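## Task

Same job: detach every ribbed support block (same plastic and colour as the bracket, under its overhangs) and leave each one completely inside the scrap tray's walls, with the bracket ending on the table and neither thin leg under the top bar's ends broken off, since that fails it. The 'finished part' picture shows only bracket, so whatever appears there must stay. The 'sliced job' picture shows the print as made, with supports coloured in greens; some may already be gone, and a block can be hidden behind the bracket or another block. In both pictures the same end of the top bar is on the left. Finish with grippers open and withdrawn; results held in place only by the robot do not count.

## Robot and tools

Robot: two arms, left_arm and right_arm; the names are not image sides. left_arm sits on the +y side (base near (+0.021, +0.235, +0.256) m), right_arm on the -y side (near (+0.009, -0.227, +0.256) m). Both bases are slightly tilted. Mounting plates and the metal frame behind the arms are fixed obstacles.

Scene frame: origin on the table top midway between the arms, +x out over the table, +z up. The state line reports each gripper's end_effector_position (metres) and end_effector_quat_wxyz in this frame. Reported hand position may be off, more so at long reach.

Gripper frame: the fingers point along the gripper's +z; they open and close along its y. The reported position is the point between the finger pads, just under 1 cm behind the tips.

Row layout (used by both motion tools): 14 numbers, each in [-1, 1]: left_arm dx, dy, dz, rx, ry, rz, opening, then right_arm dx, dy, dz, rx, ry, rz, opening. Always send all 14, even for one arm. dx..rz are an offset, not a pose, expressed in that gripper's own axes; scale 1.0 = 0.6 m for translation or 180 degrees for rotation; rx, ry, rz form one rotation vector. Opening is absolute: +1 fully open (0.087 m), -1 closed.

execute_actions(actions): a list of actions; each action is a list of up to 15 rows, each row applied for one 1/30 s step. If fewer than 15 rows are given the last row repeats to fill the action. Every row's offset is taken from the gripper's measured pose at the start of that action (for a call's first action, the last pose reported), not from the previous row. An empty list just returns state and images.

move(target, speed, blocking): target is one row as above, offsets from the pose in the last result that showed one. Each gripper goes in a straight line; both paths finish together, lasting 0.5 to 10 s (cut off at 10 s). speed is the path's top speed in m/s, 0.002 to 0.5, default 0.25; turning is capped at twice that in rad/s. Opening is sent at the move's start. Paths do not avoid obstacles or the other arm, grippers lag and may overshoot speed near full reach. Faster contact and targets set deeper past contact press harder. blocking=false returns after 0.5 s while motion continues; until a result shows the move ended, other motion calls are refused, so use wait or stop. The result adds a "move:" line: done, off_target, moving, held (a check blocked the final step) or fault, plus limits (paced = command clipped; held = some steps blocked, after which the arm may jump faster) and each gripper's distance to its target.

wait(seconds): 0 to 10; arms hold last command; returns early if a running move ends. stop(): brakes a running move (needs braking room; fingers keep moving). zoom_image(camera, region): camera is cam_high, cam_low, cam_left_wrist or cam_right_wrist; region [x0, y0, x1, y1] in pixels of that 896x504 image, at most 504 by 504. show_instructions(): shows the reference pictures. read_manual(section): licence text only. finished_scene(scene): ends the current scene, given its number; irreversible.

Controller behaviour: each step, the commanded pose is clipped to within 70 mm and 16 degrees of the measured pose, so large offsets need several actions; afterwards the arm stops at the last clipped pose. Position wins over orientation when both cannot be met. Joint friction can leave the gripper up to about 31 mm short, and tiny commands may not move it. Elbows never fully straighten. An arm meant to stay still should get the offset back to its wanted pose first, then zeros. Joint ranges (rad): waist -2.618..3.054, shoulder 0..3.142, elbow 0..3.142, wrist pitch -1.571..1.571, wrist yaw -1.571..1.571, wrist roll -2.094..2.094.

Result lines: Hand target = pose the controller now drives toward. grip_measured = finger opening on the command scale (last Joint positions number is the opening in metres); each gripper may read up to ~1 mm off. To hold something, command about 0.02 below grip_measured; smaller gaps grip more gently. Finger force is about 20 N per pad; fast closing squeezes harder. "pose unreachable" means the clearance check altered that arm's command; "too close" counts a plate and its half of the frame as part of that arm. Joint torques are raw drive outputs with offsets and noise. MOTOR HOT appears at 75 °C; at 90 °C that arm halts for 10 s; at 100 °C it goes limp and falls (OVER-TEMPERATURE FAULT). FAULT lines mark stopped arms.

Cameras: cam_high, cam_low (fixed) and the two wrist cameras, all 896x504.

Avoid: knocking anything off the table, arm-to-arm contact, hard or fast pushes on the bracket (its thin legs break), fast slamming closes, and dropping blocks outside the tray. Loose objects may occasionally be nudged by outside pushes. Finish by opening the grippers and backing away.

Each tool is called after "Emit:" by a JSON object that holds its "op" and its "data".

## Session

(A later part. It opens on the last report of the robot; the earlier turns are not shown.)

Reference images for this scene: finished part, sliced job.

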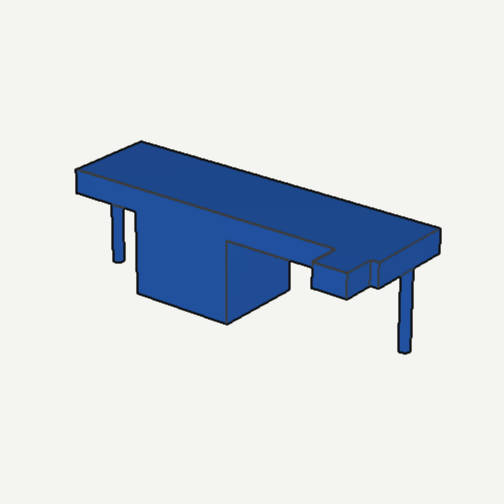

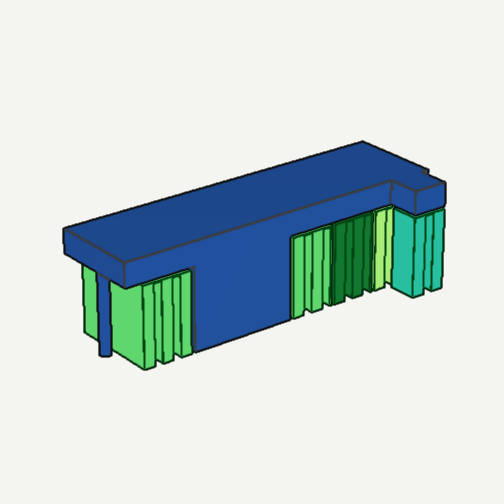

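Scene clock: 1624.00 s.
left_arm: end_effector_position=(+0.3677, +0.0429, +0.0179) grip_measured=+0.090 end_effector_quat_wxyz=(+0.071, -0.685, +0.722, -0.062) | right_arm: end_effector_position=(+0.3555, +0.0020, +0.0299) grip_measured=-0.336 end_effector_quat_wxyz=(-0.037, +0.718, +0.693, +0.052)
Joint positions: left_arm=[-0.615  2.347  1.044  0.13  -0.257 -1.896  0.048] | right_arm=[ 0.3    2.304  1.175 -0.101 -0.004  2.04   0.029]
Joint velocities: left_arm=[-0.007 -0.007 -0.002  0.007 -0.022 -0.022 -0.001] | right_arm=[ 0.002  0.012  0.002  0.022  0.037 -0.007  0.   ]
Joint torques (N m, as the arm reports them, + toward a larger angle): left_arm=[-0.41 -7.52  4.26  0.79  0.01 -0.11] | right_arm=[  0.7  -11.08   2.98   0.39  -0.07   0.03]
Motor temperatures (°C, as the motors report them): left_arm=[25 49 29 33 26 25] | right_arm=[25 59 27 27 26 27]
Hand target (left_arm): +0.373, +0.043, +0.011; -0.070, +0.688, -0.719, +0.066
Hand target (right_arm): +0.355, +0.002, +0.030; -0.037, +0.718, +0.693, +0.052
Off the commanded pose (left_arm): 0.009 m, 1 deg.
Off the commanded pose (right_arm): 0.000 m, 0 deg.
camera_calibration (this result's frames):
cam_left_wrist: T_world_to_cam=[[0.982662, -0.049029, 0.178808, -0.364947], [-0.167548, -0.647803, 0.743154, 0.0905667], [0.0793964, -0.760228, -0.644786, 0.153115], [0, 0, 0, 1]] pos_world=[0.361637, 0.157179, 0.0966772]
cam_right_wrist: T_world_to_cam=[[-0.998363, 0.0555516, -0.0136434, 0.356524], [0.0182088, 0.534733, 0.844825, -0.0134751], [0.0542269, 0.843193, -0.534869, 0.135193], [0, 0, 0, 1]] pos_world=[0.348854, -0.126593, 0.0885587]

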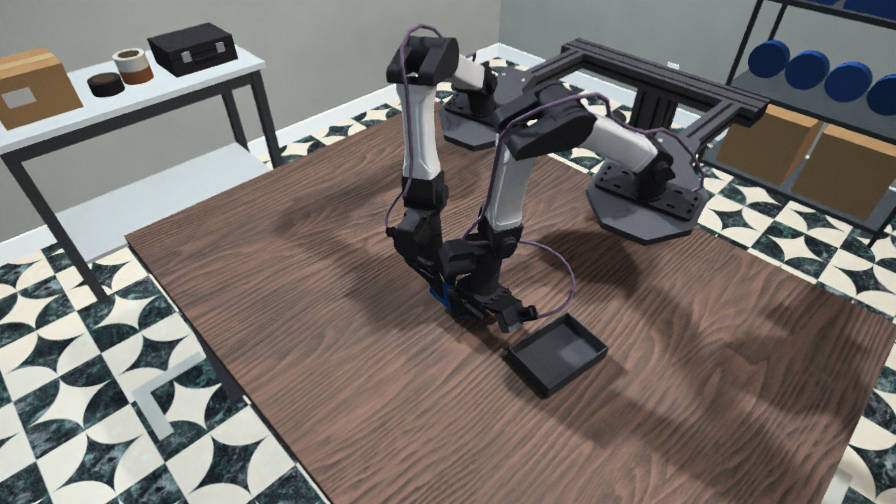

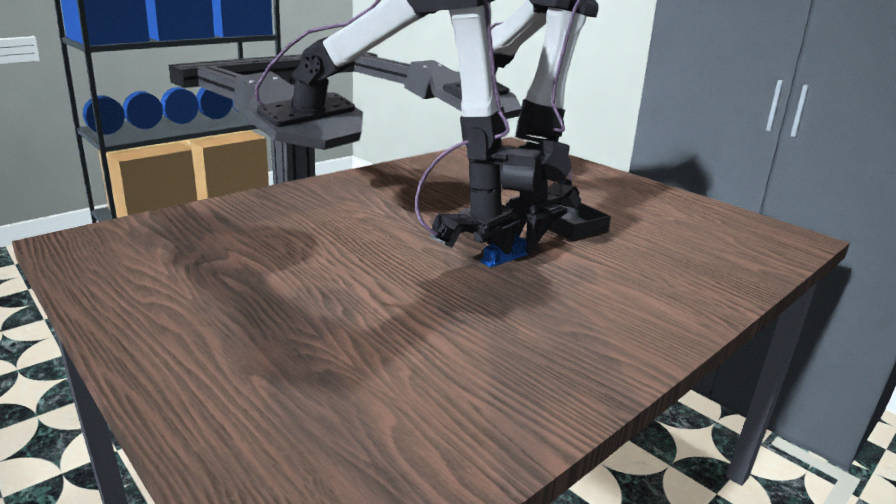

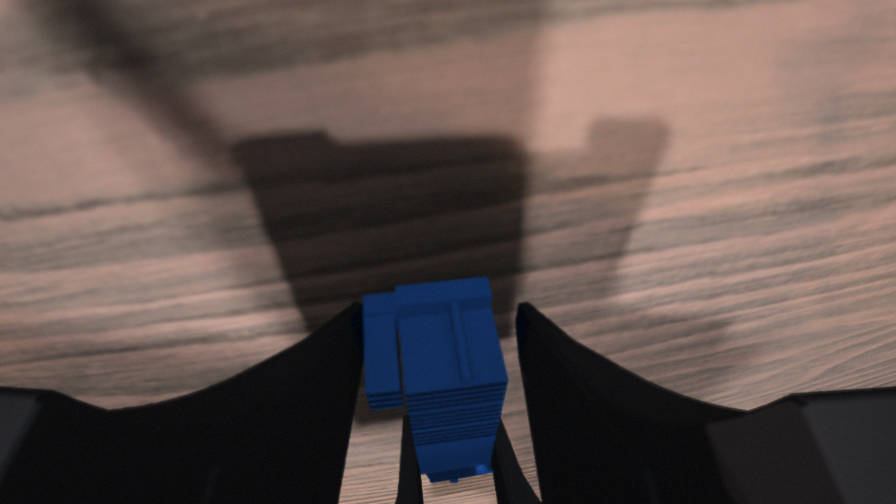

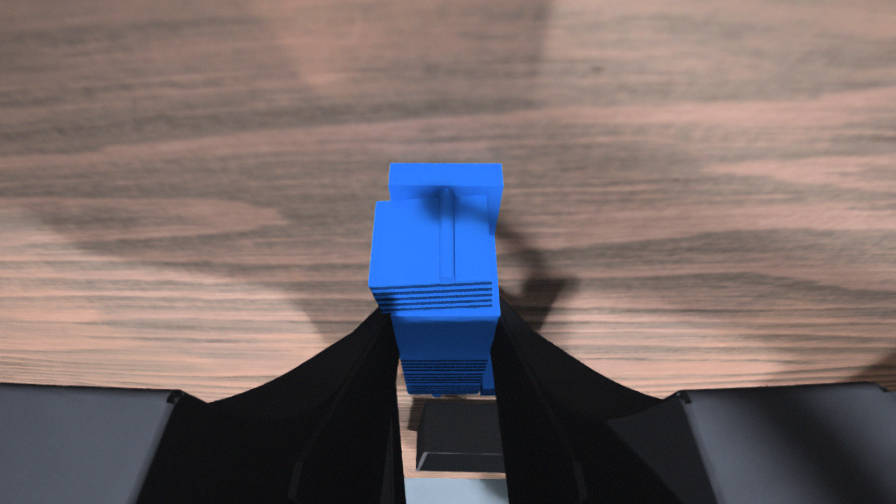

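Emit:
{"op": "execute_actions", "data": {"actions": [[[0,0,0,0,0,0,0.085,0,0,0,0,0,0,-0.37],[0,0,0,0,0,0,0.08,0,0,0,0,0,0,-0.37],[0,0,0,0,0,0,0.075,0,0,0,0,0,0,-0.37],[0,0,0,0,0,0,0.07,0,0,0,0,0,0,-0.37],[0,0,0,0,0,0,0.065,0,0,0,0,0,0,-0.37],[0,0,0,0,0,0,0.06,0,0,0,0,0,0,-0.37],[0,0,0,0,0,0,0.055,0,0,0,0,0,0,-0.37],[0,0,0,0,0,0,0.05,0,0,0,0,0,0,-0.37],[0,0,0,0,0,0,0.045,0,0,0,0,0,0,-0.37],[0,0,0,0,0,0,0.04,0,0,0,0,0,0,-0.37],[0,0,0,0,0,0,0.035,0,0,0,0,0,0,-0.37],[0,0,0,0,0,0,0.03,0,0,0,0,0,0,-0.37],[0,0,0,0,0,0,0.025,0,0,0,0,0,0,-0.37],[0,0,0,0,0,0,0.02,0,0,0,0,0,0,-0.37],[0,0,0,0,0,0,0.015,0,0,0,0,0,0,-0.37]],[[0,0,0,0,0,0,0.012,0,0,0,0,0,0,-0.37],[0,0,0,0,0,0,0.009,0,0,0,0,0,0,-0.37],[0,0,0,0,0,0,0.006,0,0,0,0,0,0,-0.37],[0,0,0,0,0,0,0.003,0,0,0,0,0,0,-0.37],[0,0,0,0,0,0,0.0,0,0,0,0,0,0,-0.37],[0,0,0,0,0,0,-0.003,0,0,0,0,0,0,-0.37],[0,0,0,0,0,0,-0.006,0,0,0,0,0,0,-0.37],[0,0,0,0,0,0,-0.009,0,0,0,0,0,0,-0.37],[0,0,0,0,0,0,-0.012,0,0,0,0,0,0,-0.37],[0,0,0,0,0,0,-0.015,0,0,0,0,0,0,-0.37],[0,0,0,0,0,0,-0.015,0,0,0,0,0,0,-0.37]]]}}

Scene clock: 1638.07 s.
left_arm: end_effector_position=(+0.3677, +0.0429, +0.0179) grip_measured=-0.015 end_effector_quat_wxyz=(+0.071, -0.685, +0.722, -0.062) | right_arm: end_effector_position=(+0.3569, +0.0020, +0.0299) grip_measured=-0.336 end_effector_quat_wxyz=(-0.034, +0.718, +0.693, +0.054)
Joint positions: left_arm=[-0.615  2.347  1.044  0.13  -0.257 -1.896  0.043] | right_arm=[ 0.3    2.304  1.175 -0.096 -0.001  2.04   0.029]
Joint velocities: left_arm=[ 0.002 -0.002  0.002 -0.022 -0.037 -0.022 -0.001] | right_arm=[ 0.002 -0.002  0.007  0.051 -0.066  0.007  0.   ]
Joint torques (N m, as the arm reports them, + toward a larger angle): left_arm=[-1.68 -9.67  2.38  0.61 -0.09 -0.17] | right_arm=[  0.68 -11.06   2.94   0.35  -0.09   0.01]
Motor temperatures (°C, as the motors report them): left_arm=[25 48 29 33 26 25] | right_arm=[25 59 27 27 26 27]
Hand target (left_arm): +0.368, +0.043, +0.018; -0.071, +0.685, -0.722, +0.062
Hand target (right_arm): +0.356, +0.002, +0.030; -0.035, +0.718, +0.693, +0.053
Off the commanded pose (left_arm): 0.000 m, 0 deg.
Off the commanded pose (right_arm): 0.001 m, 0 deg.
camera_calibration (this result's frames):
cam_left_wrist: T_world_to_cam=[[0.982662, -0.049029, 0.178808, -0.364947], [-0.167548, -0.647803, 0.743154, 0.0905667], [0.0793964, -0.760228, -0.644786, 0.153115], [0, 0, 0, 1]] pos_world=[0.361637, 0.157179, 0.0966772]
cam_right_wrist: T_world_to_cam=[[-0.998223, 0.0562865, -0.019587, 0.358025], [0.0136317, 0.535585, 0.844372, -0.0118414], [0.0580172, 0.842604, -0.5354, 0.133803], [0, 0, 0, 1]] pos_world=[0.349787, -0.126553, 0.0886495]

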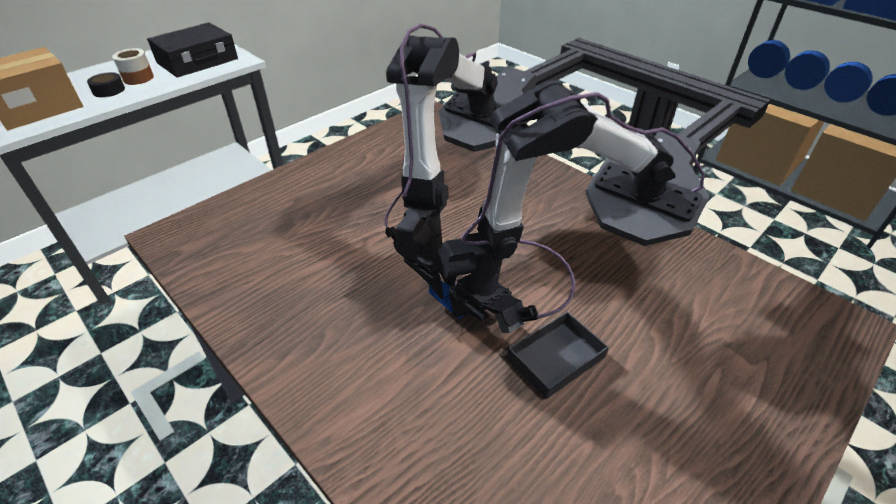

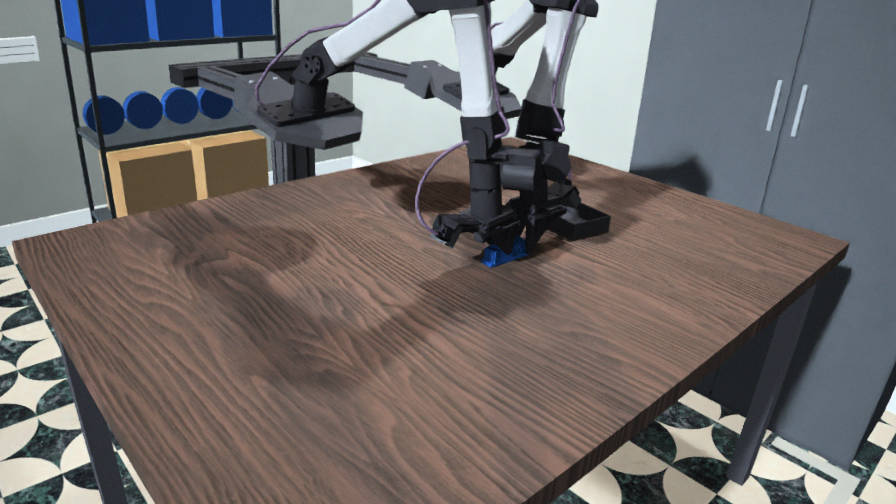

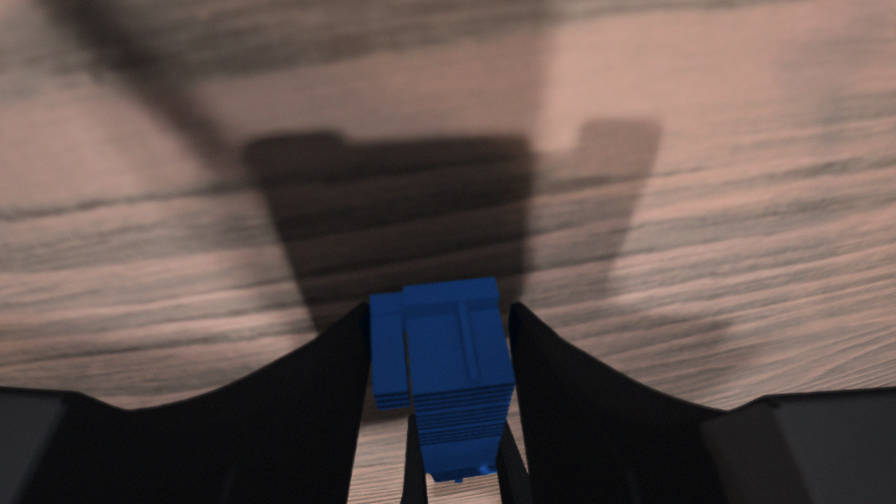

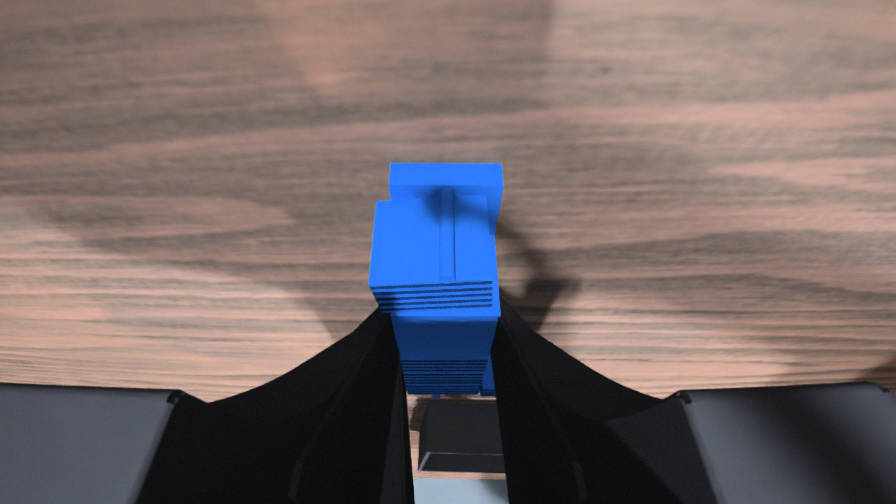

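Emit:
{"op": "execute_actions", "data": {"actions": [[[0,0,0,0,0,0,-0.017,0,0,0,0,0,0,-0.37],[0,0,0,0,0,0,-0.019,0,0,0,0,0,0,-0.37],[0,0,0,0,0,0,-0.021,0,0,0,0,0,0,-0.37],[0,0,0,0,0,0,-0.023,0,0,0,0,0,0,-0.37],[0,0,0,0,0,0,-0.025,0,0,0,0,0,0,-0.37],[0,0,0,0,0,0,-0.027,0,0,0,0,0,0,-0.37],[0,0,0,0,0,0,-0.029,0,0,0,0,0,0,-0.37],[0,0,0,0,0,0,-0.031,0,0,0,0,0,0,-0.37],[0,0,0,0,0,0,-0.033,0,0,0,0,0,0,-0.37],[0,0,0,0,0,0,-0.035,0,0,0,0,0,0,-0.37],[0,0,0,0,0,0,-0.037,0,0,0,0,0,0,-0.37],[0,0,0,0,0,0,-0.039,0,0,0,0,0,0,-0.37],[0,0,0,0,0,0,-0.041,0,0,0,0,0,0,-0.37],[0,0,0,0,0,0,-0.043,0,0,0,0,0,0,-0.37],[0,0,0,0,0,0,-0.045,0,0,0,0,0,0,-0.37]]]}}

Scene clock: 1643.03 s.
left_arm: end_effector_position=(+0.3677, +0.0429, +0.0179) grip_measured=-0.044 end_effector_quat_wxyz=(+0.071, -0.685, +0.722, -0.062) | right_arm: end_effector_position=(+0.3575, +0.0020, +0.0299) grip_measured=-0.336 end_effector_quat_wxyz=(-0.033, +0.718, +0.693, +0.055)
Joint positions: left_arm=[-0.615  2.347  1.044  0.13  -0.257 -1.896  0.042] | right_arm=[ 0.3    2.304  1.175 -0.093  0.     2.04   0.029]
Joint velocities: left_arm=[ 0.002 -0.007  0.002  0.007  0.007  0.095 -0.001] | right_arm=[ 0.022 -0.012 -0.032 -0.022 -0.022 -0.066  0.   ]
Joint torques (N m, as the arm reports them, + toward a larger angle): left_arm=[-1.72 -9.65  2.34  0.61 -0.11 -0.14] | right_arm=[  0.71 -11.02   2.98   0.33  -0.09   0.02]
Motor temperatures (°C, as the motors report them): left_arm=[25 49 29 33 26 25] | right_arm=[25 59 27 27 26 27]
Hand target (left_arm): +0.368, +0.043, +0.018; -0.071, +0.685, -0.722, +0.062
Hand target (right_arm): +0.357, +0.002, +0.030; -0.034, +0.718, +0.693, +0.054
Off the commanded pose (left_arm): 0.000 m, 0 deg.
Off the commanded pose (right_arm): 0.001 m, 0 deg.
camera_calibration (this result's frames):
cam_left_wrist: T_world_to_cam=[[0.982662, -0.049029, 0.178808, -0.364947], [-0.167548, -0.647803, 0.743154, 0.0905667], [0.0793964, -0.760228, -0.644786, 0.153115], [0, 0, 0, 1]] pos_world=[0.361637, 0.157179, 0.0966772]
cam_right_wrist: T_world_to_cam=[[-0.998152, 0.0566023, -0.0221246, 0.358674], [0.0116589, 0.535642, 0.844365, -0.0111966], [0.0596439, 0.842546, -0.535312, 0.133152], [0, 0, 0, 1]] pos_world=[0.3502, -0.126491, 0.0886672]

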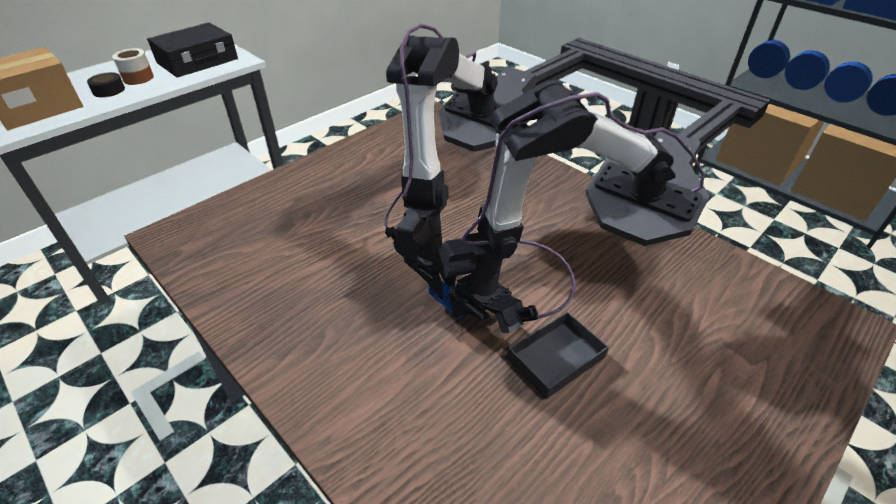

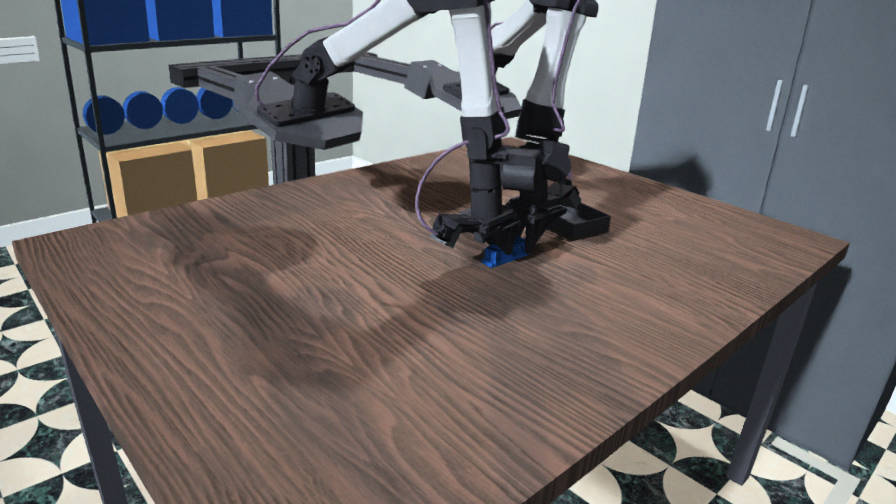

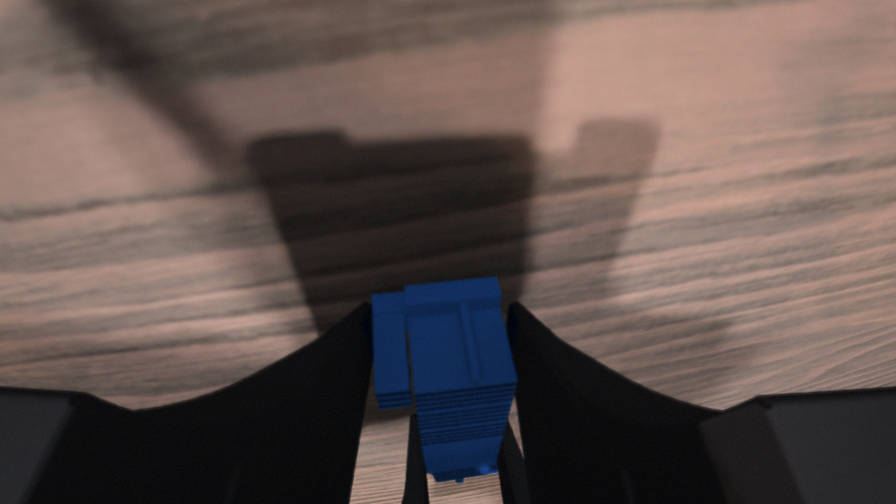

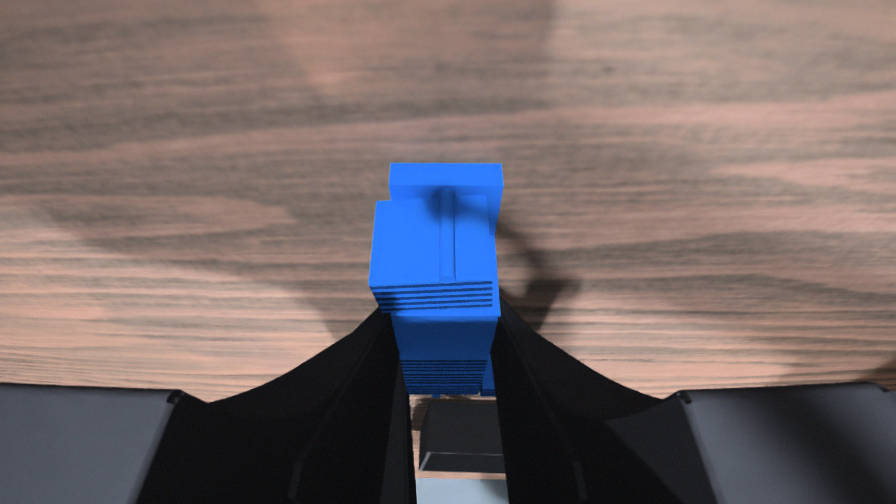

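Emit:
{"op": "execute_actions", "data": {"actions": [[[0,0,0,0,0,0,-0.047,0,0,0,0,0,0,-0.37],[0,0,0,0,0,0,-0.049,0,0,0,0,0,0,-0.37],[0,0,0,0,0,0,-0.051,0,0,0,0,0,0,-0.37],[0,0,0,0,0,0,-0.053,0,0,0,0,0,0,-0.37],[0,0,0,0,0,0,-0.055,0,0,0,0,0,0,-0.37],[0,0,0,0,0,0,-0.057,0,0,0,0,0,0,-0.37],[0,0,0,0,0,0,-0.059,0,0,0,0,0,0,-0.37],[0,0,0,0,0,0,-0.061,0,0,0,0,0,0,-0.37],[0,0,0,0,0,0,-0.063,0,0,0,0,0,0,-0.37],[0,0,0,0,0,0,-0.065,0,0,0,0,0,0,-0.37],[0,0,0,0,0,0,-0.067,0,0,0,0,0,0,-0.37],[0,0,0,0,0,0,-0.069,0,0,0,0,0,0,-0.37],[0,0,0,0,0,0,-0.071,0,0,0,0,0,0,-0.37],[0,0,0,0,0,0,-0.073,0,0,0,0,0,0,-0.37],[0,0,0,0,0,0,-0.075,0,0,0,0,0,0,-0.37]]]}}

Emit:
{"op": "zoom_image", "data": {"camera": "cam_left_wrist", "region": [320, 250, 570, 504]}}

Scene clock: 1649.87 s.
left_arm: end_effector_position=(+0.3677, +0.0429, +0.0179) grip_measured=-0.073 end_effector_quat_wxyz=(+0.071, -0.685, +0.722, -0.062) | right_arm: end_effector_position=(+0.3578, +0.0021, +0.0300) grip_measured=-0.336 end_effector_quat_wxyz=(-0.033, +0.718, +0.693, +0.055)
Joint positions: left_arm=[-0.615  2.347  1.044  0.13  -0.257 -1.896  0.041] | right_arm=[ 0.3    2.304  1.175 -0.092  0.001  2.04   0.029]
Joint velocities: left_arm=[ 0.012 -0.007 -0.017  0.037 -0.066 -0.051 -0.002] | right_arm=[-0.002 -0.007 -0.012  0.081  0.037 -0.081  0.   ]
Joint torques (N m, as the arm reports them, + toward a larger angle): left_arm=[-1.56 -9.54  2.28  0.63 -0.07 -0.15] | right_arm=[  0.82 -11.07   2.96   0.38  -0.08   0.04]
Motor temperatures (°C, as the motors report them): left_arm=[25 50 29 32 26 25] | right_arm=[25 59 27 27 26 27]
Hand target (left_arm): +0.368, +0.043, +0.018; -0.071, +0.685, -0.722, +0.062
Hand target (right_arm): +0.357, +0.002, +0.030; -0.033, +0.718, +0.693, +0.055
Off the commanded pose (left_arm): 0.000 m, 0 deg.
Off the commanded pose (right_arm): 0.000 m, 0 deg.
camera_calibration (this result's frames):
cam_left_wrist: T_world_to_cam=[[0.982662, -0.049029, 0.178808, -0.364947], [-0.167548, -0.647803, 0.743154, 0.0905667], [0.0793964, -0.760228, -0.644786, 0.153115], [0, 0, 0, 1]] pos_world=[0.361637, 0.157179, 0.0966772]
cam_right_wrist: T_world_to_cam=[[-0.998116, 0.0567494, -0.0233045, 0.35898], [0.0107314, 0.535525, 0.844451, -0.0109214], [0.0604023, 0.84261, -0.535126, 0.132822], [0, 0, 0, 1]] pos_world=[0.350398, -0.126441, 0.0886651]

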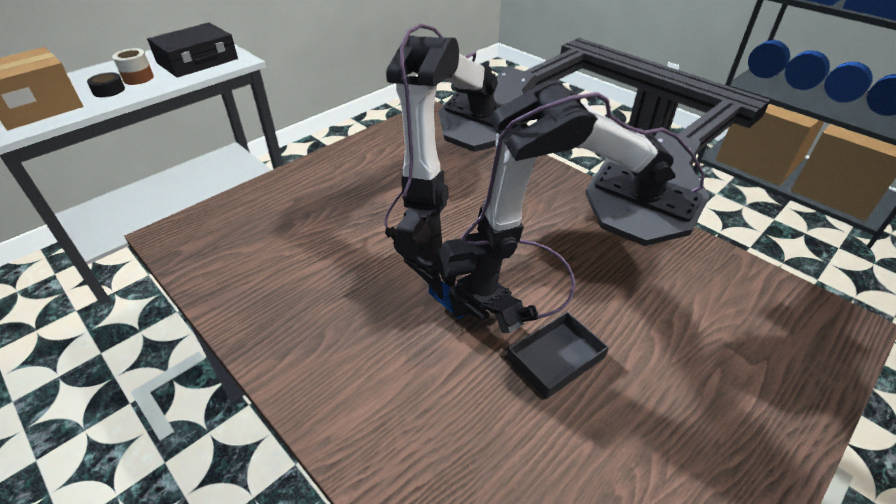

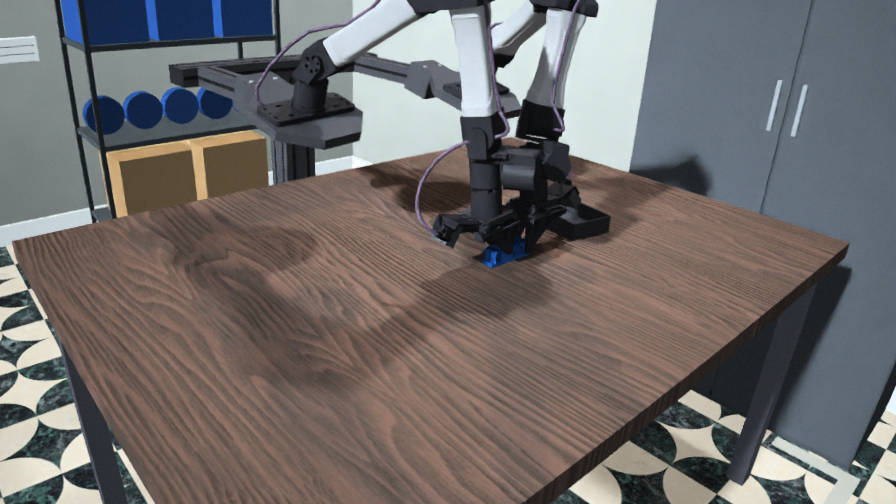

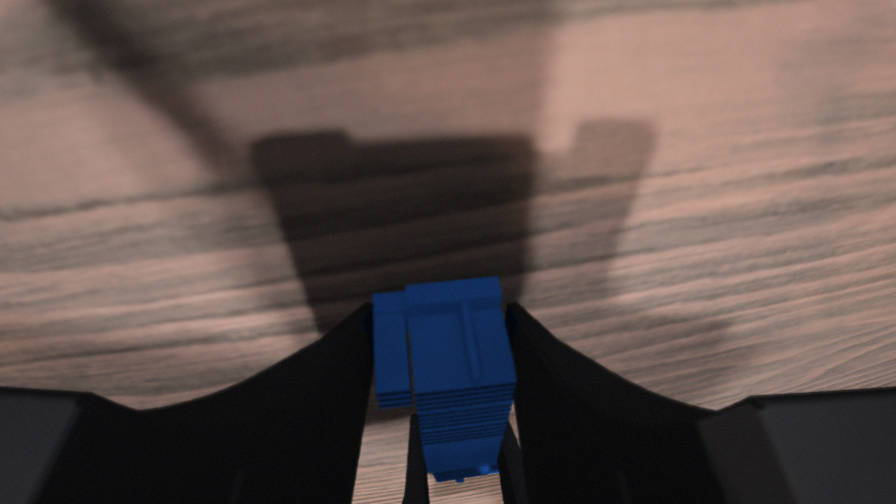

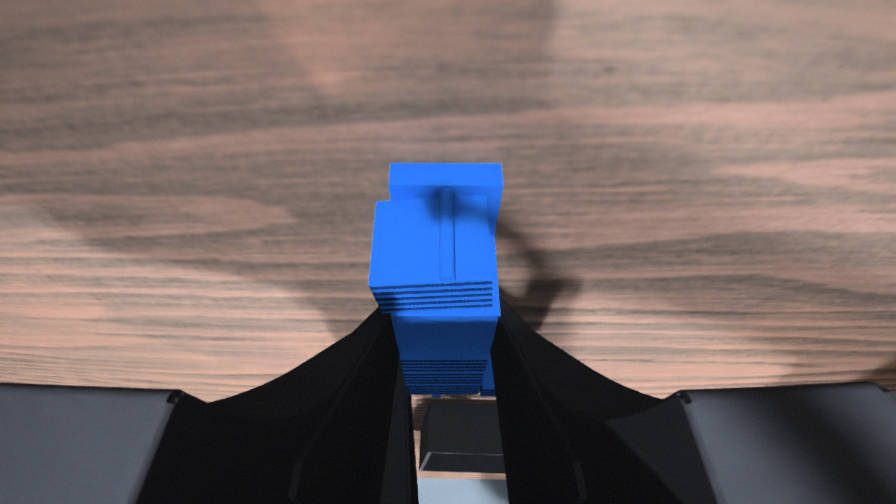

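Region (320, 250, 570, 504) of cam_left_wrist's 896x504 image, scaled by 1.984, with more detail than that image has; it fills the left 496 columns of this view, and the rest is white.

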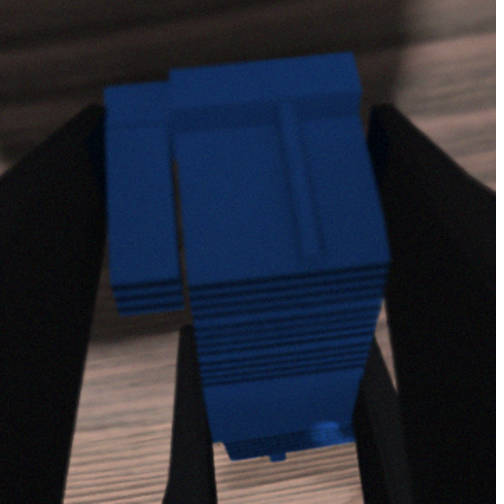

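Emit:
{"op": "execute_actions", "data": {"actions": [[[0,0,0,0,0,0,-0.077,0,0,0,0,0,0,-0.37],[0,0,0,0,0,0,-0.079,0,0,0,0,0,0,-0.37],[0,0,0,0,0,0,-0.081,0,0,0,0,0,0,-0.37],[0,0,0,0,0,0,-0.083,0,0,0,0,0,0,-0.37],[0,0,0,0,0,0,-0.085,0,0,0,0,0,0,-0.37],[0,0,0,0,0,0,-0.087,0,0,0,0,0,0,-0.37],[0,0,0,0,0,0,-0.089,0,0,0,0,0,0,-0.37],[0,0,0,0,0,0,-0.091,0,0,0,0,0,0,-0.37],[0,0,0,0,0,0,-0.093,0,0,0,0,0,0,-0.37],[0,0,0,0,0,0,-0.095,0,0,0,0,0,0,-0.37],[0,0,0,0,0,0,-0.095,0,0,0,0,0,0,-0.37]]]}}

Emit:
{"op": "zoom_image", "data": {"camera": "cam_left_wrist", "region": [320, 250, 570, 504]}}

Scene clock: 1654.17 s.
left_arm: end_effector_position=(+0.3677, +0.0429, +0.0179) grip_measured=-0.091 end_effector_quat_wxyz=(+0.071, -0.685, +0.722, -0.062) | right_arm: end_effector_position=(+0.3579, +0.0021, +0.0299) grip_measured=-0.336 end_effector_quat_wxyz=(-0.033, +0.718, +0.693, +0.055)
Joint positions: left_arm=[-0.615  2.347  1.044  0.13  -0.257 -1.896  0.04 ] | right_arm=[ 0.3    2.304  1.175 -0.092  0.001  2.04   0.029]
Joint velocities: left_arm=[-0.007 -0.002  0.017 -0.037 -0.007  0.037 -0.   ] | right_arm=[ 0.007 -0.002  0.002  0.007  0.125  0.007  0.   ]
Joint torques (N m, as the arm reports them, + toward a larger angle): left_arm=[-1.58 -9.58  2.32  0.62 -0.11 -0.15] | right_arm=[  0.74 -11.07   3.02   0.37  -0.07   0.03]
Motor temperatures (°C, as the motors report them): left_arm=[25 50 29 32 26 25] | right_arm=[25 59 27 27 26 27]
Hand target (left_arm): +0.368, +0.043, +0.018; -0.071, +0.685, -0.722, +0.062
Hand target (right_arm): +0.358, +0.002, +0.030; -0.033, +0.718, +0.693, +0.055
Off the commanded pose (left_arm): 0.000 m, 0 deg.
Off the commanded pose (right_arm): 0.000 m, 0 deg.
camera_calibration (this result's frames):
cam_left_wrist: T_world_to_cam=[[0.982662, -0.049029, 0.178808, -0.364947], [-0.167548, -0.647803, 0.743154, 0.0905667], [0.0793964, -0.760228, -0.644786, 0.153115], [0, 0, 0, 1]] pos_world=[0.361637, 0.157179, 0.0966772]
cam_right_wrist: T_world_to_cam=[[-0.998101, 0.0568142, -0.0238161, 0.359105], [0.0103446, 0.535681, 0.844357, -0.0107663], [0.0607293, 0.842507, -0.535251, 0.132716], [0, 0, 0, 1]] pos_world=[0.350474, -0.126449, 0.0886795]

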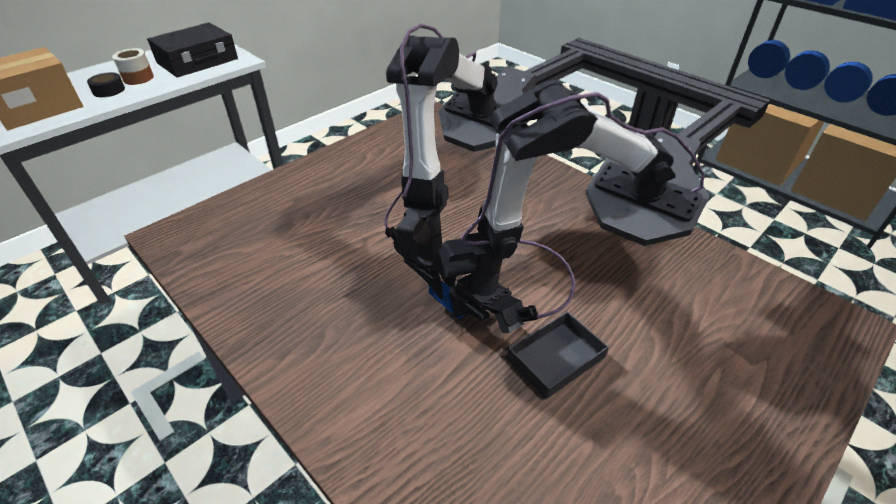

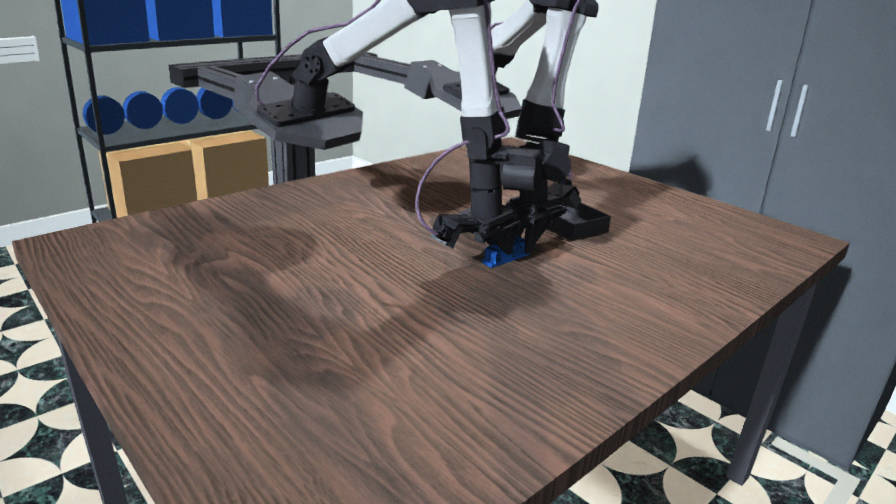

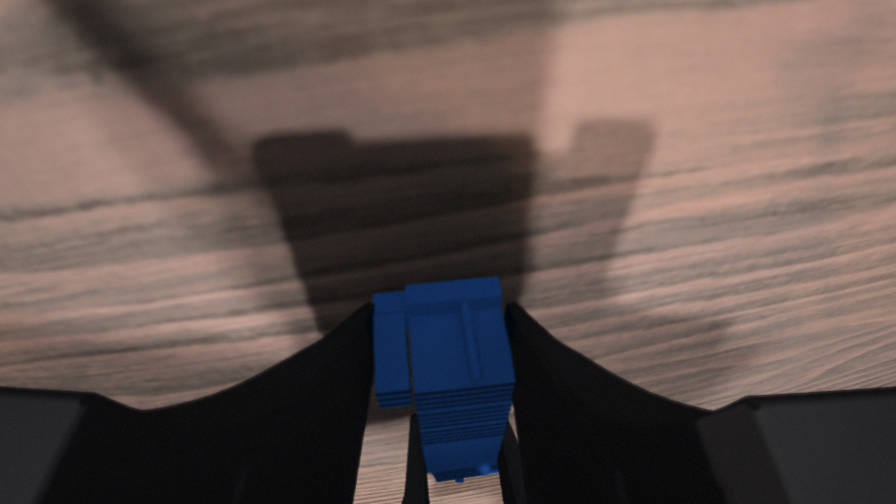

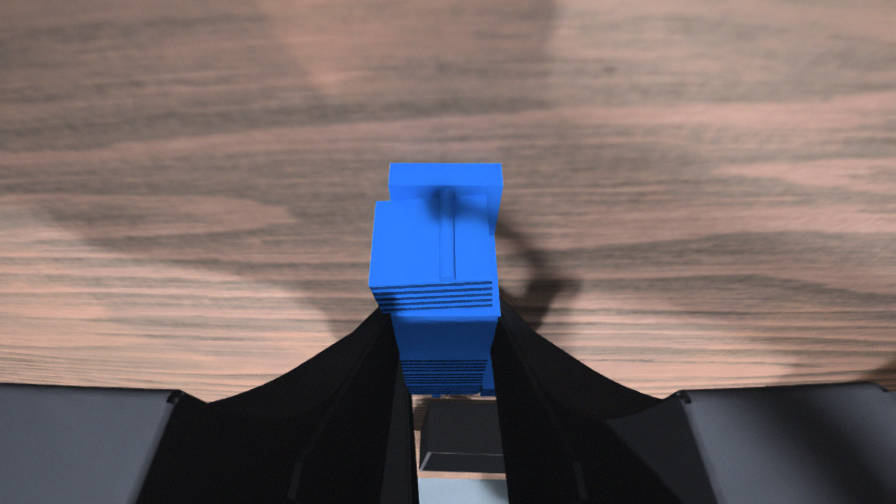

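Region (320, 250, 570, 504) of cam_left_wrist's 896x504 image, scaled by 1.984, with more detail than that image has; it fills the left 496 columns of this view, and the rest is white.

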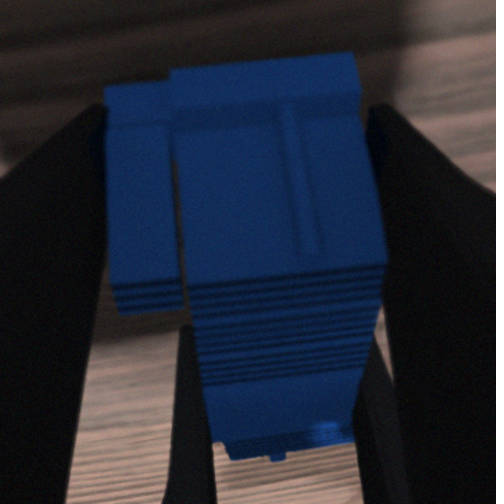

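Emit:
{"op": "execute_actions", "data": {"actions": [[[0,0,0,0,0,0,-0.096,0,0,0,0,0,0,-0.37],[0,0,0,0,0,0,-0.097,0,0,0,0,0,0,-0.37],[0,0,0,0,0,0,-0.098,0,0,0,0,0,0,-0.37],[0,0,0,0,0,0,-0.099,0,0,0,0,0,0,-0.37],[0,0,0,0,0,0,-0.100,0,0,0,0,0,0,-0.37],[0,0,0,0,0,0,-0.101,0,0,0,0,0,0,-0.37],[0,0,0,0,0,0,-0.102,0,0,0,0,0,0,-0.37],[0,0,0,0,0,0,-0.103,0,0,0,0,0,0,-0.37],[0,0,0,0,0,0,-0.104,0,0,0,0,0,0,-0.37],[0,0,0,0,0,0,-0.105,0,0,0,0,0,0,-0.37],[0,0,0,0,0,0,-0.106,0,0,0,0,0,0,-0.37],[0,0,0,0,0,0,-0.107,0,0,0,0,0,0,-0.37],[0,0,0,0,0,0,-0.108,0,0,0,0,0,0,-0.37],[0,0,0,0,0,0,-0.108,0,0,0,0,0,0,-0.37]]]}}

Emit:
{"op": "zoom_image", "data": {"camera": "cam_left_wrist", "region": [320, 250, 570, 504]}}

Scene clock: 1660.77 s.
left_arm: end_effector_position=(+0.3677, +0.0429, +0.0179) grip_measured=-0.101 end_effector_quat_wxyz=(+0.071, -0.685, +0.722, -0.062) | right_arm: end_effector_position=(+0.3579, +0.0020, +0.0299) grip_measured=-0.336 end_effector_quat_wxyz=(-0.032, +0.718, +0.693, +0.055)
Joint positions: left_arm=[-0.615  2.347  1.044  0.13  -0.257 -1.896  0.039] | right_arm=[ 0.3    2.304  1.175 -0.092  0.001  2.04   0.029]
Joint velocities: left_arm=[-0.017 -0.002 -0.007  0.022 -0.022 -0.037  0.001] | right_arm=[-0.007  0.012 -0.002  0.007  0.051 -0.007 -0.001]
Joint torques (N m, as the arm reports them, + toward a larger angle): left_arm=[-1.64 -9.65  2.29  0.65 -0.09 -0.16] | right_arm=[  0.74 -11.07   3.01   0.37  -0.06   0.03]
Motor temperatures (°C, as the motors report them): left_arm=[25 51 29 32 26 25] | right_arm=[25 59 27 27 26 27]
Hand target (left_arm): +0.368, +0.043, +0.018; -0.071, +0.685, -0.722, +0.062
Hand target (right_arm): +0.358, +0.002, +0.030; -0.033, +0.718, +0.693, +0.055
Off the commanded pose (left_arm): 0.000 m, 0 deg.
Off the commanded pose (right_arm): 0.000 m, 0 deg.
camera_calibration (this result's frames):
cam_left_wrist: T_world_to_cam=[[0.982662, -0.049029, 0.178808, -0.364947], [-0.167548, -0.647803, 0.743154, 0.0905667], [0.0793964, -0.760228, -0.644786, 0.153115], [0, 0, 0, 1]] pos_world=[0.361637, 0.157179, 0.0966772]
cam_right_wrist: T_world_to_cam=[[-0.998095, 0.0568375, -0.0239936, 0.359139], [0.0102281, 0.535972, 0.844174, -0.0106712], [0.0608406, 0.84232, -0.535533, 0.132722], [0, 0, 0, 1]] pos_world=[0.35049, -0.126487, 0.0887022]

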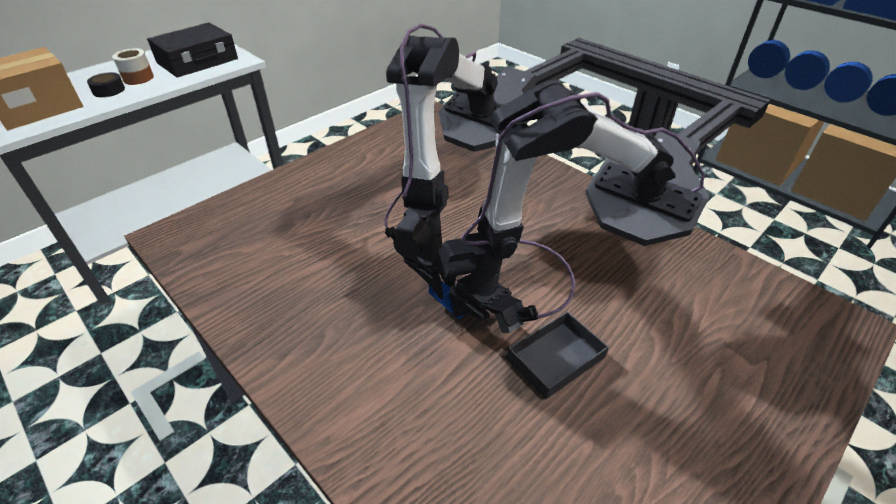

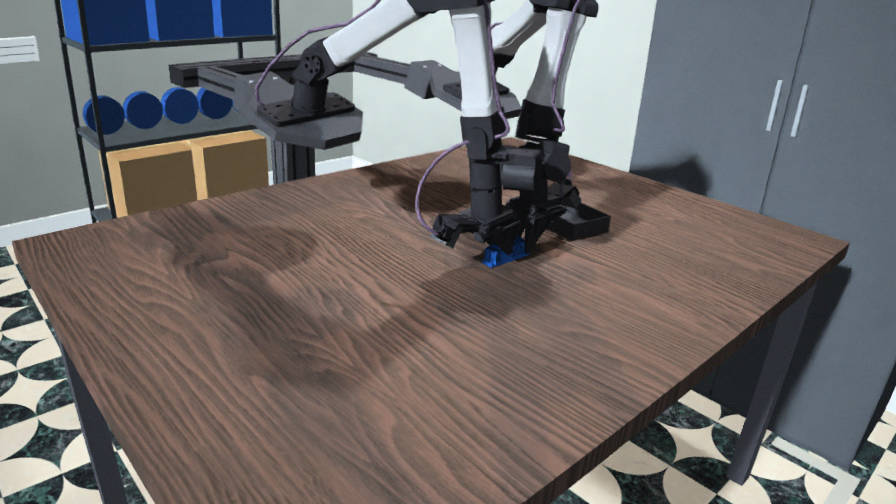

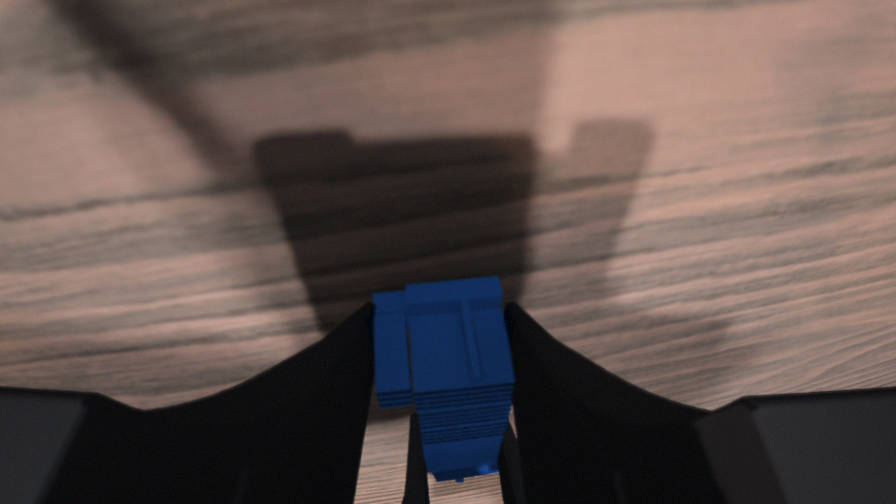

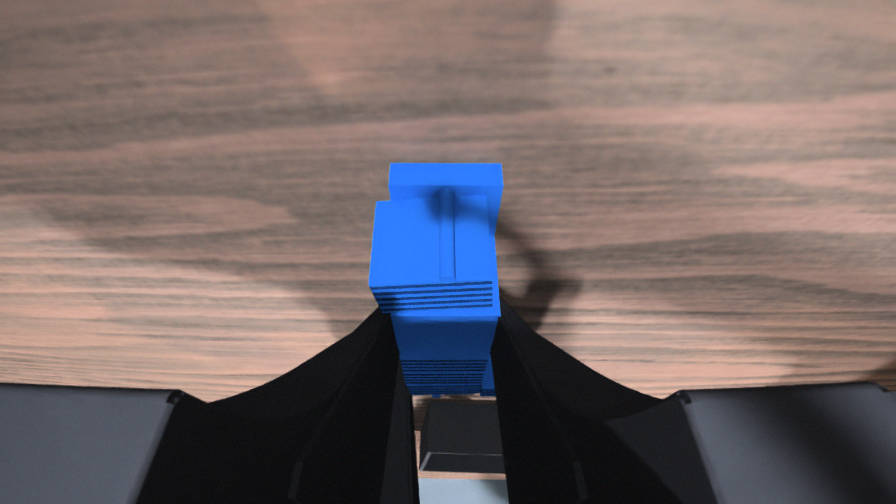

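Region (320, 250, 570, 504) of cam_left_wrist's 896x504 image, scaled by 1.984, with more detail than that image has; it fills the left 496 columns of this view, and the rest is white.

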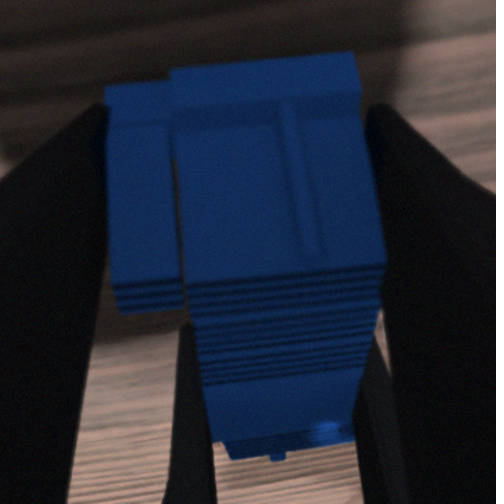

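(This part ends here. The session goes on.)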